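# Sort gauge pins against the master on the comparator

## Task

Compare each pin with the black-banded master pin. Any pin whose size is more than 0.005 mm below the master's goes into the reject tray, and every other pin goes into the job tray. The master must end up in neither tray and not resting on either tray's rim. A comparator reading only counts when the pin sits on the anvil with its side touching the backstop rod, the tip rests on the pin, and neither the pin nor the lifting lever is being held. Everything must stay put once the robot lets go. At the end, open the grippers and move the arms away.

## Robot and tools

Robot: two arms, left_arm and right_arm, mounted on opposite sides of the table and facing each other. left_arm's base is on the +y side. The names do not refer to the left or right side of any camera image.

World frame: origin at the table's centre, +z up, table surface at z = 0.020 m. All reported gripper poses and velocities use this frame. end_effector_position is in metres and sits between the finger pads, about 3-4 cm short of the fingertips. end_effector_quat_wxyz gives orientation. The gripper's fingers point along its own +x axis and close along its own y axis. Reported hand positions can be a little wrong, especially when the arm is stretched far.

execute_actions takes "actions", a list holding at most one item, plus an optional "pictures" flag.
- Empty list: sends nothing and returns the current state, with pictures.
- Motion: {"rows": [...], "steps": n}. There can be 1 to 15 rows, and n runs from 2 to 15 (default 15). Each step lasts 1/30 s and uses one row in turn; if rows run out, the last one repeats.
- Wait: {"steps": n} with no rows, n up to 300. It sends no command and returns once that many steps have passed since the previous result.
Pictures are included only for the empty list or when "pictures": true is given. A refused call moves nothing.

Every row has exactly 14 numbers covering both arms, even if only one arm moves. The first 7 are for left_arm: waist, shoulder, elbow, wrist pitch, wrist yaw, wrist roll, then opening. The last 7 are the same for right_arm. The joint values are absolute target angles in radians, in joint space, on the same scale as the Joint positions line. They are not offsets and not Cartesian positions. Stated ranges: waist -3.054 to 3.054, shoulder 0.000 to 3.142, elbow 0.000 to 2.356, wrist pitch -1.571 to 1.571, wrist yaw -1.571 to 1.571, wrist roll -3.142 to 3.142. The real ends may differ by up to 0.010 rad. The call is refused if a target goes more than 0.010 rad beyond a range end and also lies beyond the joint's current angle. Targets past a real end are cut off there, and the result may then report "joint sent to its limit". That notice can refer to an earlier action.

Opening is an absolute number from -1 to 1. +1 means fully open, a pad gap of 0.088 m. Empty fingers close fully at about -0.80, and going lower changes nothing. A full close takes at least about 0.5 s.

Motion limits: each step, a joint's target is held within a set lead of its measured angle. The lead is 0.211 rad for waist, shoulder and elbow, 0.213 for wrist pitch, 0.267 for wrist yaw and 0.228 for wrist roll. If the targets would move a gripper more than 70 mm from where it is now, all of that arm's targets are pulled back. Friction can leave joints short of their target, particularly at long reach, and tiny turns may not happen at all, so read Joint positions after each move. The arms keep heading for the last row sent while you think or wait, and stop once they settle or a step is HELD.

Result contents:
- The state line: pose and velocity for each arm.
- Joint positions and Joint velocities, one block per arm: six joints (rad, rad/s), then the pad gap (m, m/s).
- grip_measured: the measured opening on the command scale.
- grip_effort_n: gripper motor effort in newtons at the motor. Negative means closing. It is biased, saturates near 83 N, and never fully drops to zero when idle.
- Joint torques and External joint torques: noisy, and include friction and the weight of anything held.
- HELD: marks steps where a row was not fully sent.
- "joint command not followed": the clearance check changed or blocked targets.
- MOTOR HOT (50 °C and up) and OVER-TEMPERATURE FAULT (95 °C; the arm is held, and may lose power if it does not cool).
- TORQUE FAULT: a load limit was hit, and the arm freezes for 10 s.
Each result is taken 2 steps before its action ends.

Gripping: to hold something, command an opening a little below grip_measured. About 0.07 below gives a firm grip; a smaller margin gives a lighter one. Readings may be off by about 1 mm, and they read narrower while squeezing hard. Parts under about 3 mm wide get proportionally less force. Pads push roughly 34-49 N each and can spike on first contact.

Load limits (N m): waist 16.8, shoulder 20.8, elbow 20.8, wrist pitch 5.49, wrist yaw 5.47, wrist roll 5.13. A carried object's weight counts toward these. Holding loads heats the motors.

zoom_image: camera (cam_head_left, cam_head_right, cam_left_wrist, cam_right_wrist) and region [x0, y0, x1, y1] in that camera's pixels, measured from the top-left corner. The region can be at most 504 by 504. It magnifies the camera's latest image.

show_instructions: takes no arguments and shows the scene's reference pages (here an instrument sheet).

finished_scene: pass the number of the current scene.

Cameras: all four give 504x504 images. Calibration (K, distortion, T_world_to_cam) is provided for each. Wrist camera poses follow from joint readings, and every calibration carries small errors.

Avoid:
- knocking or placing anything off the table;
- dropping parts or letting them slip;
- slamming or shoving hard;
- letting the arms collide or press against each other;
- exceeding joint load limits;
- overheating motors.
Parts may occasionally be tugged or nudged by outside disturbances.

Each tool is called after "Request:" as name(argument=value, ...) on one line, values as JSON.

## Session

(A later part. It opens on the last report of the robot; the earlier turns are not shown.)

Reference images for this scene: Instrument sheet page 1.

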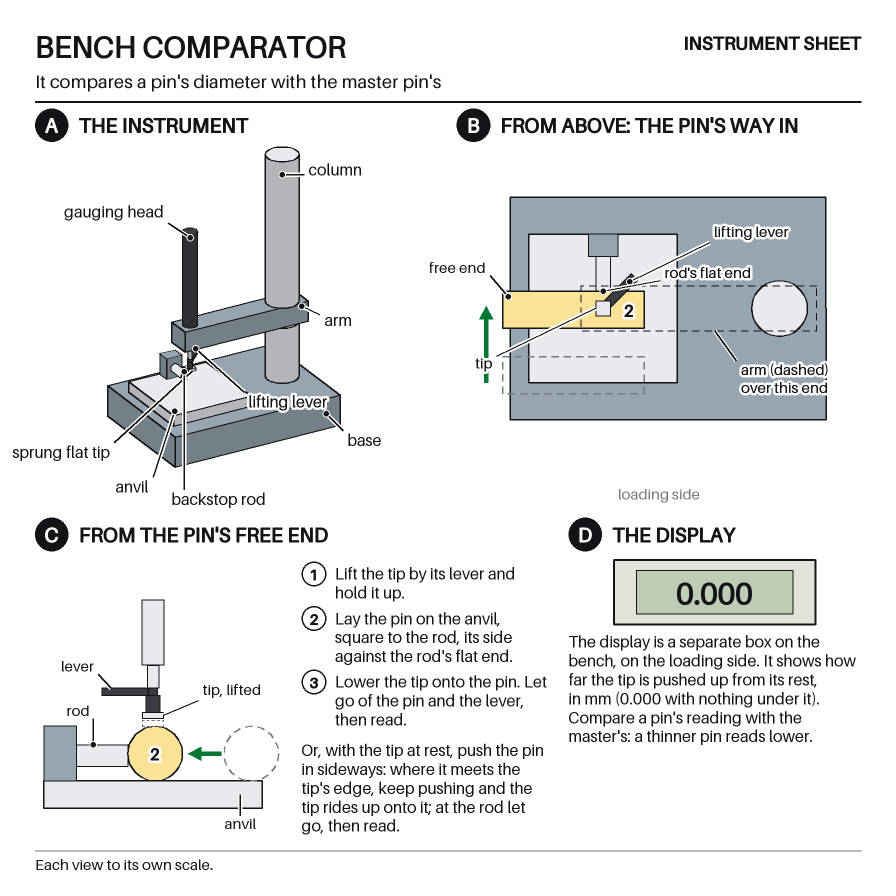

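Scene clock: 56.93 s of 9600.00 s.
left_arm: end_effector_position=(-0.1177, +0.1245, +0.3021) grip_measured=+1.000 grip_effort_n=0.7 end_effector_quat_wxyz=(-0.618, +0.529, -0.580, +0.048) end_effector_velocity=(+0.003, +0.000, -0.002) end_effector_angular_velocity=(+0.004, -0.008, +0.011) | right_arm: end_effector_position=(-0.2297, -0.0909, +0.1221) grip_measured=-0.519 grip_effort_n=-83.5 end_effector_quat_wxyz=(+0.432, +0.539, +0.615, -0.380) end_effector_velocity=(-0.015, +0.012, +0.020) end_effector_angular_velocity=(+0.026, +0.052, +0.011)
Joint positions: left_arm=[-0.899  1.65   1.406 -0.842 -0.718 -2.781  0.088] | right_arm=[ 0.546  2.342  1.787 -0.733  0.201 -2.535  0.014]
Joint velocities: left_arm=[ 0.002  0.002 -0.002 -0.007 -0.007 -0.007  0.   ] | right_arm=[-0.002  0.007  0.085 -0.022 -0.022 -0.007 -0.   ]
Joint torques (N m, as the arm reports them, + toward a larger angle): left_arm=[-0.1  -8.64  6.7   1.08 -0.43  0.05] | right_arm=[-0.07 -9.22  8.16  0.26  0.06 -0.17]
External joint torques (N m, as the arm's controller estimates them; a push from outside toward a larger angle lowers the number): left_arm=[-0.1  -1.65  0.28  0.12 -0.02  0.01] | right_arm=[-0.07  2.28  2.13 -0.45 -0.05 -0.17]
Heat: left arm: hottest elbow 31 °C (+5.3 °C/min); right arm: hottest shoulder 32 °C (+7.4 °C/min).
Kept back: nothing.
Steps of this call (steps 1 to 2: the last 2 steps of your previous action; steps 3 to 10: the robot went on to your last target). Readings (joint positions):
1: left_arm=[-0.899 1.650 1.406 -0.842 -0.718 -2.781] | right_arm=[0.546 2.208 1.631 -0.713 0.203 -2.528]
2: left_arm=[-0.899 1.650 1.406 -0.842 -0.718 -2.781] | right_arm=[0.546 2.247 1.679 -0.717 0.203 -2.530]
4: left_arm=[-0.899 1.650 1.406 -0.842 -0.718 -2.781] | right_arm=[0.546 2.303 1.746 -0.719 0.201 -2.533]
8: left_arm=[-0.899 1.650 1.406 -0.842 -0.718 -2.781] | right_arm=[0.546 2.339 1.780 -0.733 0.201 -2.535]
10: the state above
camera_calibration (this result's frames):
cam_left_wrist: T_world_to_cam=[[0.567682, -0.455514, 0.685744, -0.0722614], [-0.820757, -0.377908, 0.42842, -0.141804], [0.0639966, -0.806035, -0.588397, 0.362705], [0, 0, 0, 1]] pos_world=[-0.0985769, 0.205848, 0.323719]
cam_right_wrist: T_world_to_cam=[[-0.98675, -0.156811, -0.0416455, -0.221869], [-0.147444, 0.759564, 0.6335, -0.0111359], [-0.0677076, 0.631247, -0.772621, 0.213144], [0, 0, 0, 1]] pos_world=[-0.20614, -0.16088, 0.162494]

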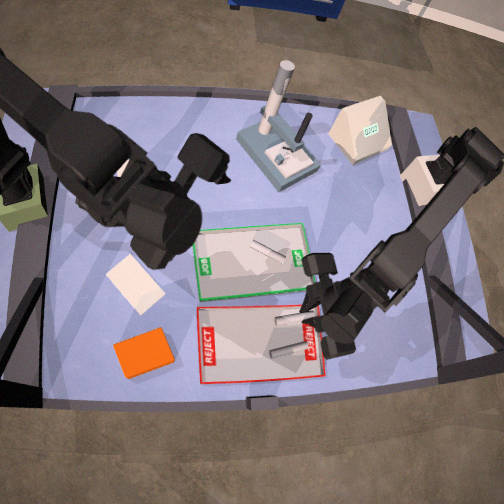

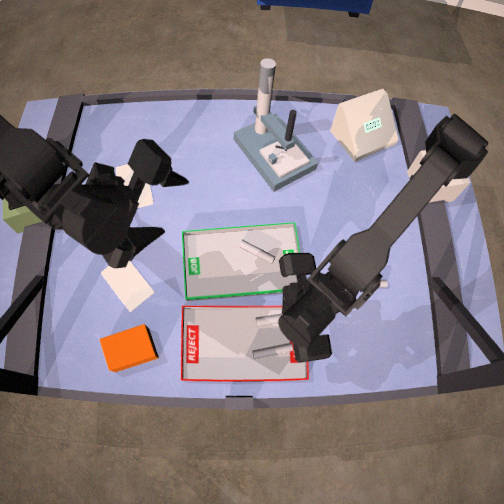

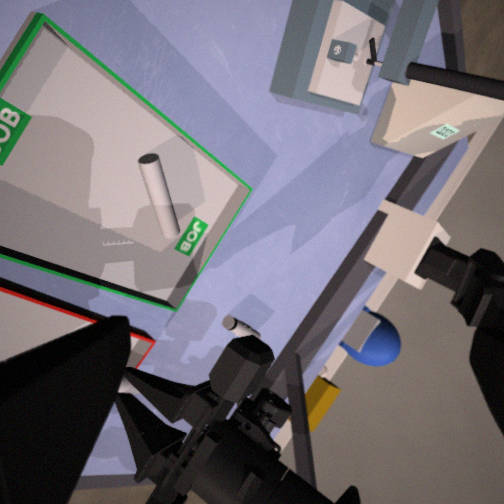

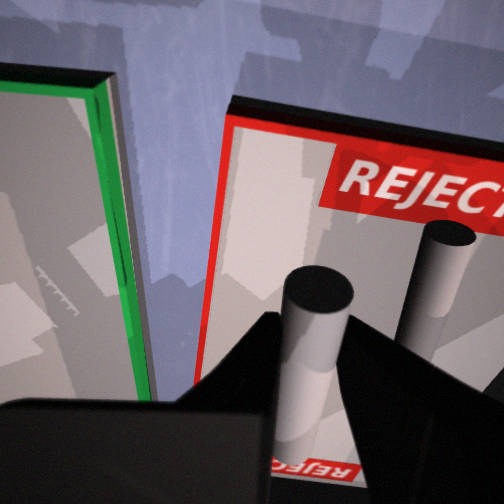

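Fine; open only narrowly.

Request:
execute_actions(actions=[{"rows":[[-0.899,1.65,1.406,-0.842,-0.718,-2.781,1,0.545,2.365,1.81,-0.72,0.2,-2.54,-0.6],[-0.899,1.65,1.406,-0.842,-0.718,-2.781,1,0.545,2.38,1.81,-0.705,0.2,-2.54,-0.6],[-0.899,1.65,1.406,-0.842,-0.718,-2.781,1,0.545,2.395,1.81,-0.69,0.2,-2.54,-0.6],[-0.899,1.65,1.406,-0.842,-0.718,-2.781,1,0.545,2.41,1.81,-0.675,0.2,-2.54,-0.6],[-0.899,1.65,1.406,-0.842,-0.718,-2.781,1,0.545,2.425,1.81,-0.66,0.2,-2.54,-0.6],[-0.899,1.65,1.406,-0.842,-0.718,-2.781,1,0.545,2.437,1.81,-0.648,0.2,-2.54,-0.6],[-0.899,1.65,1.406,-0.842,-0.718,-2.781,1,0.545,2.446,1.81,-0.64,0.2,-2.54,-0.6],[-0.899,1.65,1.406,-0.842,-0.718,-2.781,1,0.545,2.452,1.81,-0.636,0.2,-2.54,-0.6]],"steps":15}])

Request:
execute_actions(actions=[{"rows":[[-0.899,1.65,1.406,-0.842,-0.718,-2.781,1,0.545,2.452,1.81,-0.636,0.2,-2.54,-0.52],[-0.899,1.65,1.406,-0.842,-0.718,-2.781,1,0.545,2.452,1.81,-0.636,0.2,-2.54,-0.48],[-0.899,1.65,1.406,-0.842,-0.718,-2.781,1,0.545,2.452,1.81,-0.636,0.2,-2.54,-0.44],[-0.899,1.65,1.406,-0.842,-0.718,-2.781,1,0.545,2.452,1.81,-0.636,0.2,-2.54,-0.35],[-0.899,1.65,1.406,-0.842,-0.718,-2.781,1,0.545,2.452,1.81,-0.636,0.2,-2.54,-0.2],[-0.899,1.65,1.406,-0.842,-0.718,-2.781,1,0.545,2.452,1.81,-0.636,0.2,-2.54,-0.2],[-0.899,1.65,1.406,-0.842,-0.718,-2.781,1,0.545,2.452,1.81,-0.636,0.2,-2.54,-0.2],[-0.899,1.65,1.406,-0.842,-0.718,-2.781,1,0.545,2.43,1.81,-0.636,0.2,-2.54,-0.2],[-0.899,1.65,1.406,-0.842,-0.718,-2.781,1,0.545,2.41,1.81,-0.64,0.2,-2.54,-0.2],[-0.899,1.65,1.406,-0.842,-0.718,-2.781,1,0.545,2.39,1.81,-0.655,0.2,-2.54,-0.2],[-0.899,1.65,1.406,-0.842,-0.718,-2.781,1,0.545,2.365,1.81,-0.675,0.2,-2.54,-0.2],[-0.899,1.65,1.406,-0.842,-0.718,-2.781,1,0.545,2.34,1.81,-0.7,0.2,-2.54,-0.2],[-0.899,1.65,1.406,-0.842,-0.718,-2.781,1,0.545,2.31,1.81,-0.72,0.2,-2.54,-0.2],[-0.899,1.65,1.406,-0.842,-0.718,-2.781,1,0.545,2.27,1.8,-0.74,0.2,-2.54,-0.2],[-0.899,1.65,1.406,-0.842,-0.718,-2.781,1,0.545,2.23,1.78,-0.75,0.2,-2.54,-0.2]]}])

Request:
execute_actions(actions=[{"rows":[[-0.899,1.65,1.406,-0.842,-0.718,-2.781,1,0.545,2.18,1.74,-0.75,0.2,-2.54,-0.2],[-0.899,1.65,1.406,-0.842,-0.718,-2.781,1,0.545,2.13,1.69,-0.75,0.2,-2.54,-0.2],[-0.899,1.65,1.406,-0.842,-0.718,-2.781,1,0.545,2.08,1.64,-0.75,0.2,-2.54,-0.2],[-0.899,1.65,1.406,-0.842,-0.718,-2.781,1,0.545,2.03,1.59,-0.75,0.2,-2.54,-0.2],[-0.899,1.65,1.406,-0.842,-0.718,-2.781,1,0.545,1.98,1.54,-0.75,0.2,-2.54,-0.2],[-0.899,1.65,1.406,-0.842,-0.718,-2.781,1,0.545,1.93,1.49,-0.75,0.2,-2.54,-0.2],[-0.899,1.65,1.406,-0.842,-0.718,-2.781,1,0.545,1.88,1.44,-0.75,0.2,-2.54,-0.2],[-0.899,1.65,1.406,-0.842,-0.718,-2.781,1,0.545,1.83,1.39,-0.75,0.2,-2.54,-0.2],[-0.899,1.65,1.406,-0.842,-0.718,-2.781,1,0.545,1.79,1.35,-0.75,0.2,-2.54,-0.2],[-0.899,1.65,1.406,-0.842,-0.718,-2.781,1,0.545,1.76,1.32,-0.75,0.2,-2.54,-0.2]]}], pictures=true)

Scene clock: 57.87 s of 9600.00 s.
left_arm: end_effector_position=(-0.1177, +0.1245, +0.3021) grip_measured=+1.000 grip_effort_n=0.7 end_effector_quat_wxyz=(-0.618, +0.529, -0.580, +0.048) end_effector_velocity=(+0.005, +0.000, +0.001) end_effector_angular_velocity=(-0.008, -0.015, +0.018) | right_arm: end_effector_position=(-0.2367, -0.0836, +0.0797) grip_measured=-0.519 grip_effort_n=-83.5 end_effector_quat_wxyz=(+0.434, +0.539, +0.614, -0.380) end_effector_velocity=(-0.003, +0.007, +0.002) end_effector_angular_velocity=(+0.022, +0.028, +0.002)
Joint positions: left_arm=[-0.899  1.65   1.406 -0.842 -0.718 -2.781  0.088] | right_arm=[ 0.546  2.449  1.803 -0.647  0.201 -2.536  0.014]
Joint velocities: left_arm=[ 0.002 -0.002 -0.002 -0.007 -0.022 -0.007  0.   ] | right_arm=[-0.007 -0.002 -0.002  0.037 -0.007 -0.007 -0.   ]
Joint torques (N m, as the arm reports them, + toward a larger angle): left_arm=[-0.07 -8.65  6.67  1.08 -0.43  0.05] | right_arm=[-0.03 -9.99  7.02  0.78  0.07 -0.16]
External joint torques (N m, as the arm's controller estimates them; a push from outside toward a larger angle lowers the number): left_arm=[-0.12 -1.61  0.26  0.14 -0.01  0.01] | right_arm=[ 0.12  2.65  0.63 -0.05 -0.06 -0.16]
Heat: left arm: hottest elbow 31 °C (+5.2 °C/min); right arm: hottest shoulder 33 °C (+8.3 °C/min).
Steps of this call (steps 1 to 15: the robot went on to your last target; steps 16 to 28: the first 13 steps of this action). Readings (joint positions):
16: left_arm=[-0.899 1.650 1.406 -0.842 -0.718 -2.781] | right_arm=[0.546 2.344 1.797 -0.734 0.201 -2.535]
17: left_arm=[-0.899 1.650 1.406 -0.842 -0.718 -2.781] | right_arm=[0.546 2.348 1.797 -0.731 0.201 -2.535]
19: left_arm=[-0.899 1.650 1.406 -0.842 -0.718 -2.781] | right_arm=[0.546 2.363 1.800 -0.708 0.201 -2.535]
23: left_arm=[-0.899 1.650 1.406 -0.842 -0.718 -2.781] | right_arm=[0.546 2.414 1.803 -0.662 0.201 -2.536]
28: the state above

Scene clock: 58.37 s of 9600.00 s.
left_arm: end_effector_position=(-0.1177, +0.1245, +0.3021) grip_measured=+1.000 grip_effort_n=0.7 end_effector_quat_wxyz=(-0.618, +0.529, -0.580, +0.048) end_effector_velocity=(-0.001, -0.001, +0.003) end_effector_angular_velocity=(-0.016, +0.007, +0.006) | right_arm: end_effector_position=(-0.2368, -0.0834, +0.1033) grip_measured=-0.214 grip_effort_n=16.0 end_effector_quat_wxyz=(+0.426, +0.540, +0.619, -0.379) end_effector_velocity=(+0.027, -0.025, +0.257) end_effector_angular_velocity=(+0.053, +0.063, -0.012)
Joint positions: left_arm=[-0.899  1.65   1.406 -0.842 -0.718 -2.781  0.088] | right_arm=[ 0.546  2.398  1.804 -0.679  0.201 -2.536  0.029]
Joint velocities: left_arm=[-0.002 -0.002  0.002  0.007 -0.007 -0.007  0.   ] | right_arm=[-0.007 -0.584  0.002 -0.505 -0.007  0.007  0.006]
Joint torques (N m, as the arm reports them, + toward a larger angle): left_arm=[-0.09 -8.64  6.69  1.08 -0.43  0.05] | right_arm=[ -0.05 -13.96   6.88   0.37   0.08  -0.16]
External joint torques (N m, as the arm's controller estimates them; a push from outside toward a larger angle lowers the number): left_arm=[-0.09 -1.6   0.24  0.12 -0.01  0.02] | right_arm=[-0.03 -0.19 -0.17 -0.56 -0.06 -0.16]
Heat: left arm: hottest elbow 31 °C (+5.1 °C/min); right arm: hottest shoulder 33 °C (+8.2 °C/min).
Steps of this call (steps 1 to 2: the last 2 steps of your previous action; steps 3 to 15: the first 13 steps of this action). Readings (joint positions):
3: left_arm=[-0.899 1.650 1.406 -0.842 -0.718 -2.781] | right_arm=[0.546 2.449 1.804 -0.637 0.201 -2.536]
4: left_arm=[-0.899 1.650 1.406 -0.842 -0.718 -2.781] | right_arm=[0.546 2.449 1.804 -0.637 0.201 -2.536]
6: left_arm=[-0.899 1.650 1.406 -0.842 -0.718 -2.781] | right_arm=[0.546 2.449 1.804 -0.637 0.201 -2.536]
10: left_arm=[-0.899 1.650 1.406 -0.842 -0.718 -2.781] | right_arm=[0.546 2.447 1.804 -0.637 0.201 -2.536]
15: the state above

Scene clock: 58.87 s of 9600.00 s.
left_arm: end_effector_position=(-0.1177, +0.1245, +0.3021) grip_measured=+1.000 grip_effort_n=0.7 end_effector_quat_wxyz=(-0.618, +0.529, -0.580, +0.048) end_effector_velocity=(+0.001, +0.004, -0.001) end_effector_angular_velocity=(+0.012, -0.013, +0.001) | right_arm: end_effector_position=(-0.1630, -0.1604, +0.2307) grip_measured=-0.203 grip_effort_n=16.0 end_effector_quat_wxyz=(+0.386, +0.541, +0.646, -0.375) end_effector_velocity=(+0.064, -0.070, +0.010) end_effector_angular_velocity=(-0.031, +0.002, -0.001)
Joint positions: left_arm=[-0.899  1.65   1.406 -0.842 -0.718 -2.781  0.088] | right_arm=[ 0.546  1.788  1.364 -0.754  0.201 -2.536  0.029]
Joint velocities: left_arm=[-0.007 -0.002 -0.002 -0.022 -0.007 -0.007  0.   ] | right_arm=[-0.002 -0.344 -0.374  0.007 -0.022  0.007 -0.   ]
Joint torques (N m, as the arm reports them, + toward a larger angle): left_arm=[-0.06 -8.64  6.69  1.08 -0.43  0.05] | right_arm=[-0.06 -6.65  5.38  0.76  0.07 -0.16]
External joint torques (N m, as the arm's controller estimates them; a push from outside toward a larger angle lowers the number): left_arm=[-0.05 -1.67  0.31  0.14 -0.02  0.01] | right_arm=[-0.1   0.46 -0.78 -0.4  -0.02 -0.16]
Heat: left arm: hottest elbow 31 °C (+5.1 °C/min); right arm: hottest shoulder 33 °C (+8.2 °C/min).
Steps of this call (steps 1 to 2: the last 2 steps of your previous action; steps 3 to 15: the first 13 steps of this action). Readings (joint positions):
3: left_arm=[-0.899 1.650 1.406 -0.842 -0.718 -2.781] | right_arm=[0.546 2.310 1.791 -0.720 0.201 -2.536]
4: left_arm=[-0.899 1.650 1.406 -0.842 -0.718 -2.781] | right_arm=[0.546 2.266 1.771 -0.725 0.201 -2.536]
6: left_arm=[-0.899 1.650 1.406 -0.842 -0.718 -2.781] | right_arm=[0.546 2.163 1.709 -0.733 0.201 -2.536]
10: left_arm=[-0.899 1.650 1.406 -0.842 -0.718 -2.781] | right_arm=[0.546 1.950 1.534 -0.741 0.201 -2.536]
15: the state above
camera_calibration (this result's frames):
cam_left_wrist: T_world_to_cam=[[0.567682, -0.455514, 0.685744, -0.0722614], [-0.820757, -0.377908, 0.42842, -0.141804], [0.0639966, -0.806035, -0.588397, 0.362705], [0, 0, 0, 1]] pos_world=[-0.0985769, 0.205848, 0.323719]
cam_right_wrist: T_world_to_cam=[[-0.987414, -0.156697, 0.0214192, -0.177079], [-0.0968012, 0.705898, 0.701668, -0.0333409], [-0.125069, 0.690764, -0.712182, 0.331691], [0, 0, 0, 1]] pos_world=[-0.136593, -0.233332, 0.263411]

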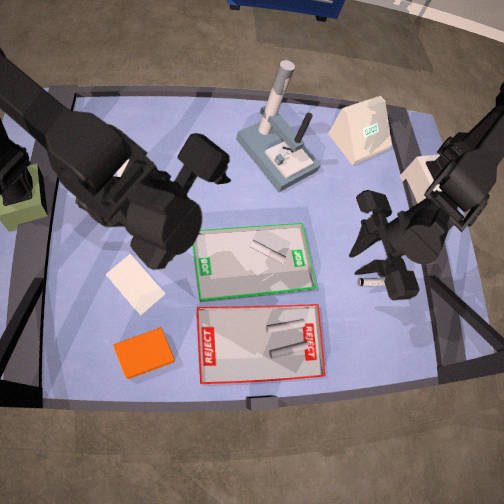

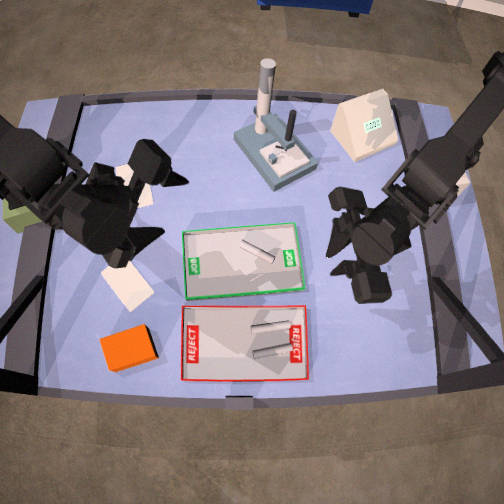

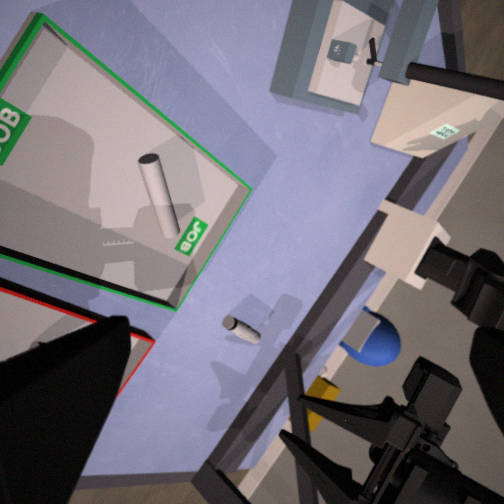

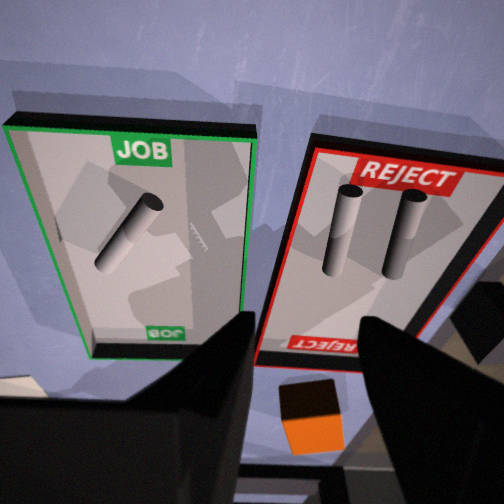

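Request:
finished_scene(scene=2)

The scene is finished: the task was done.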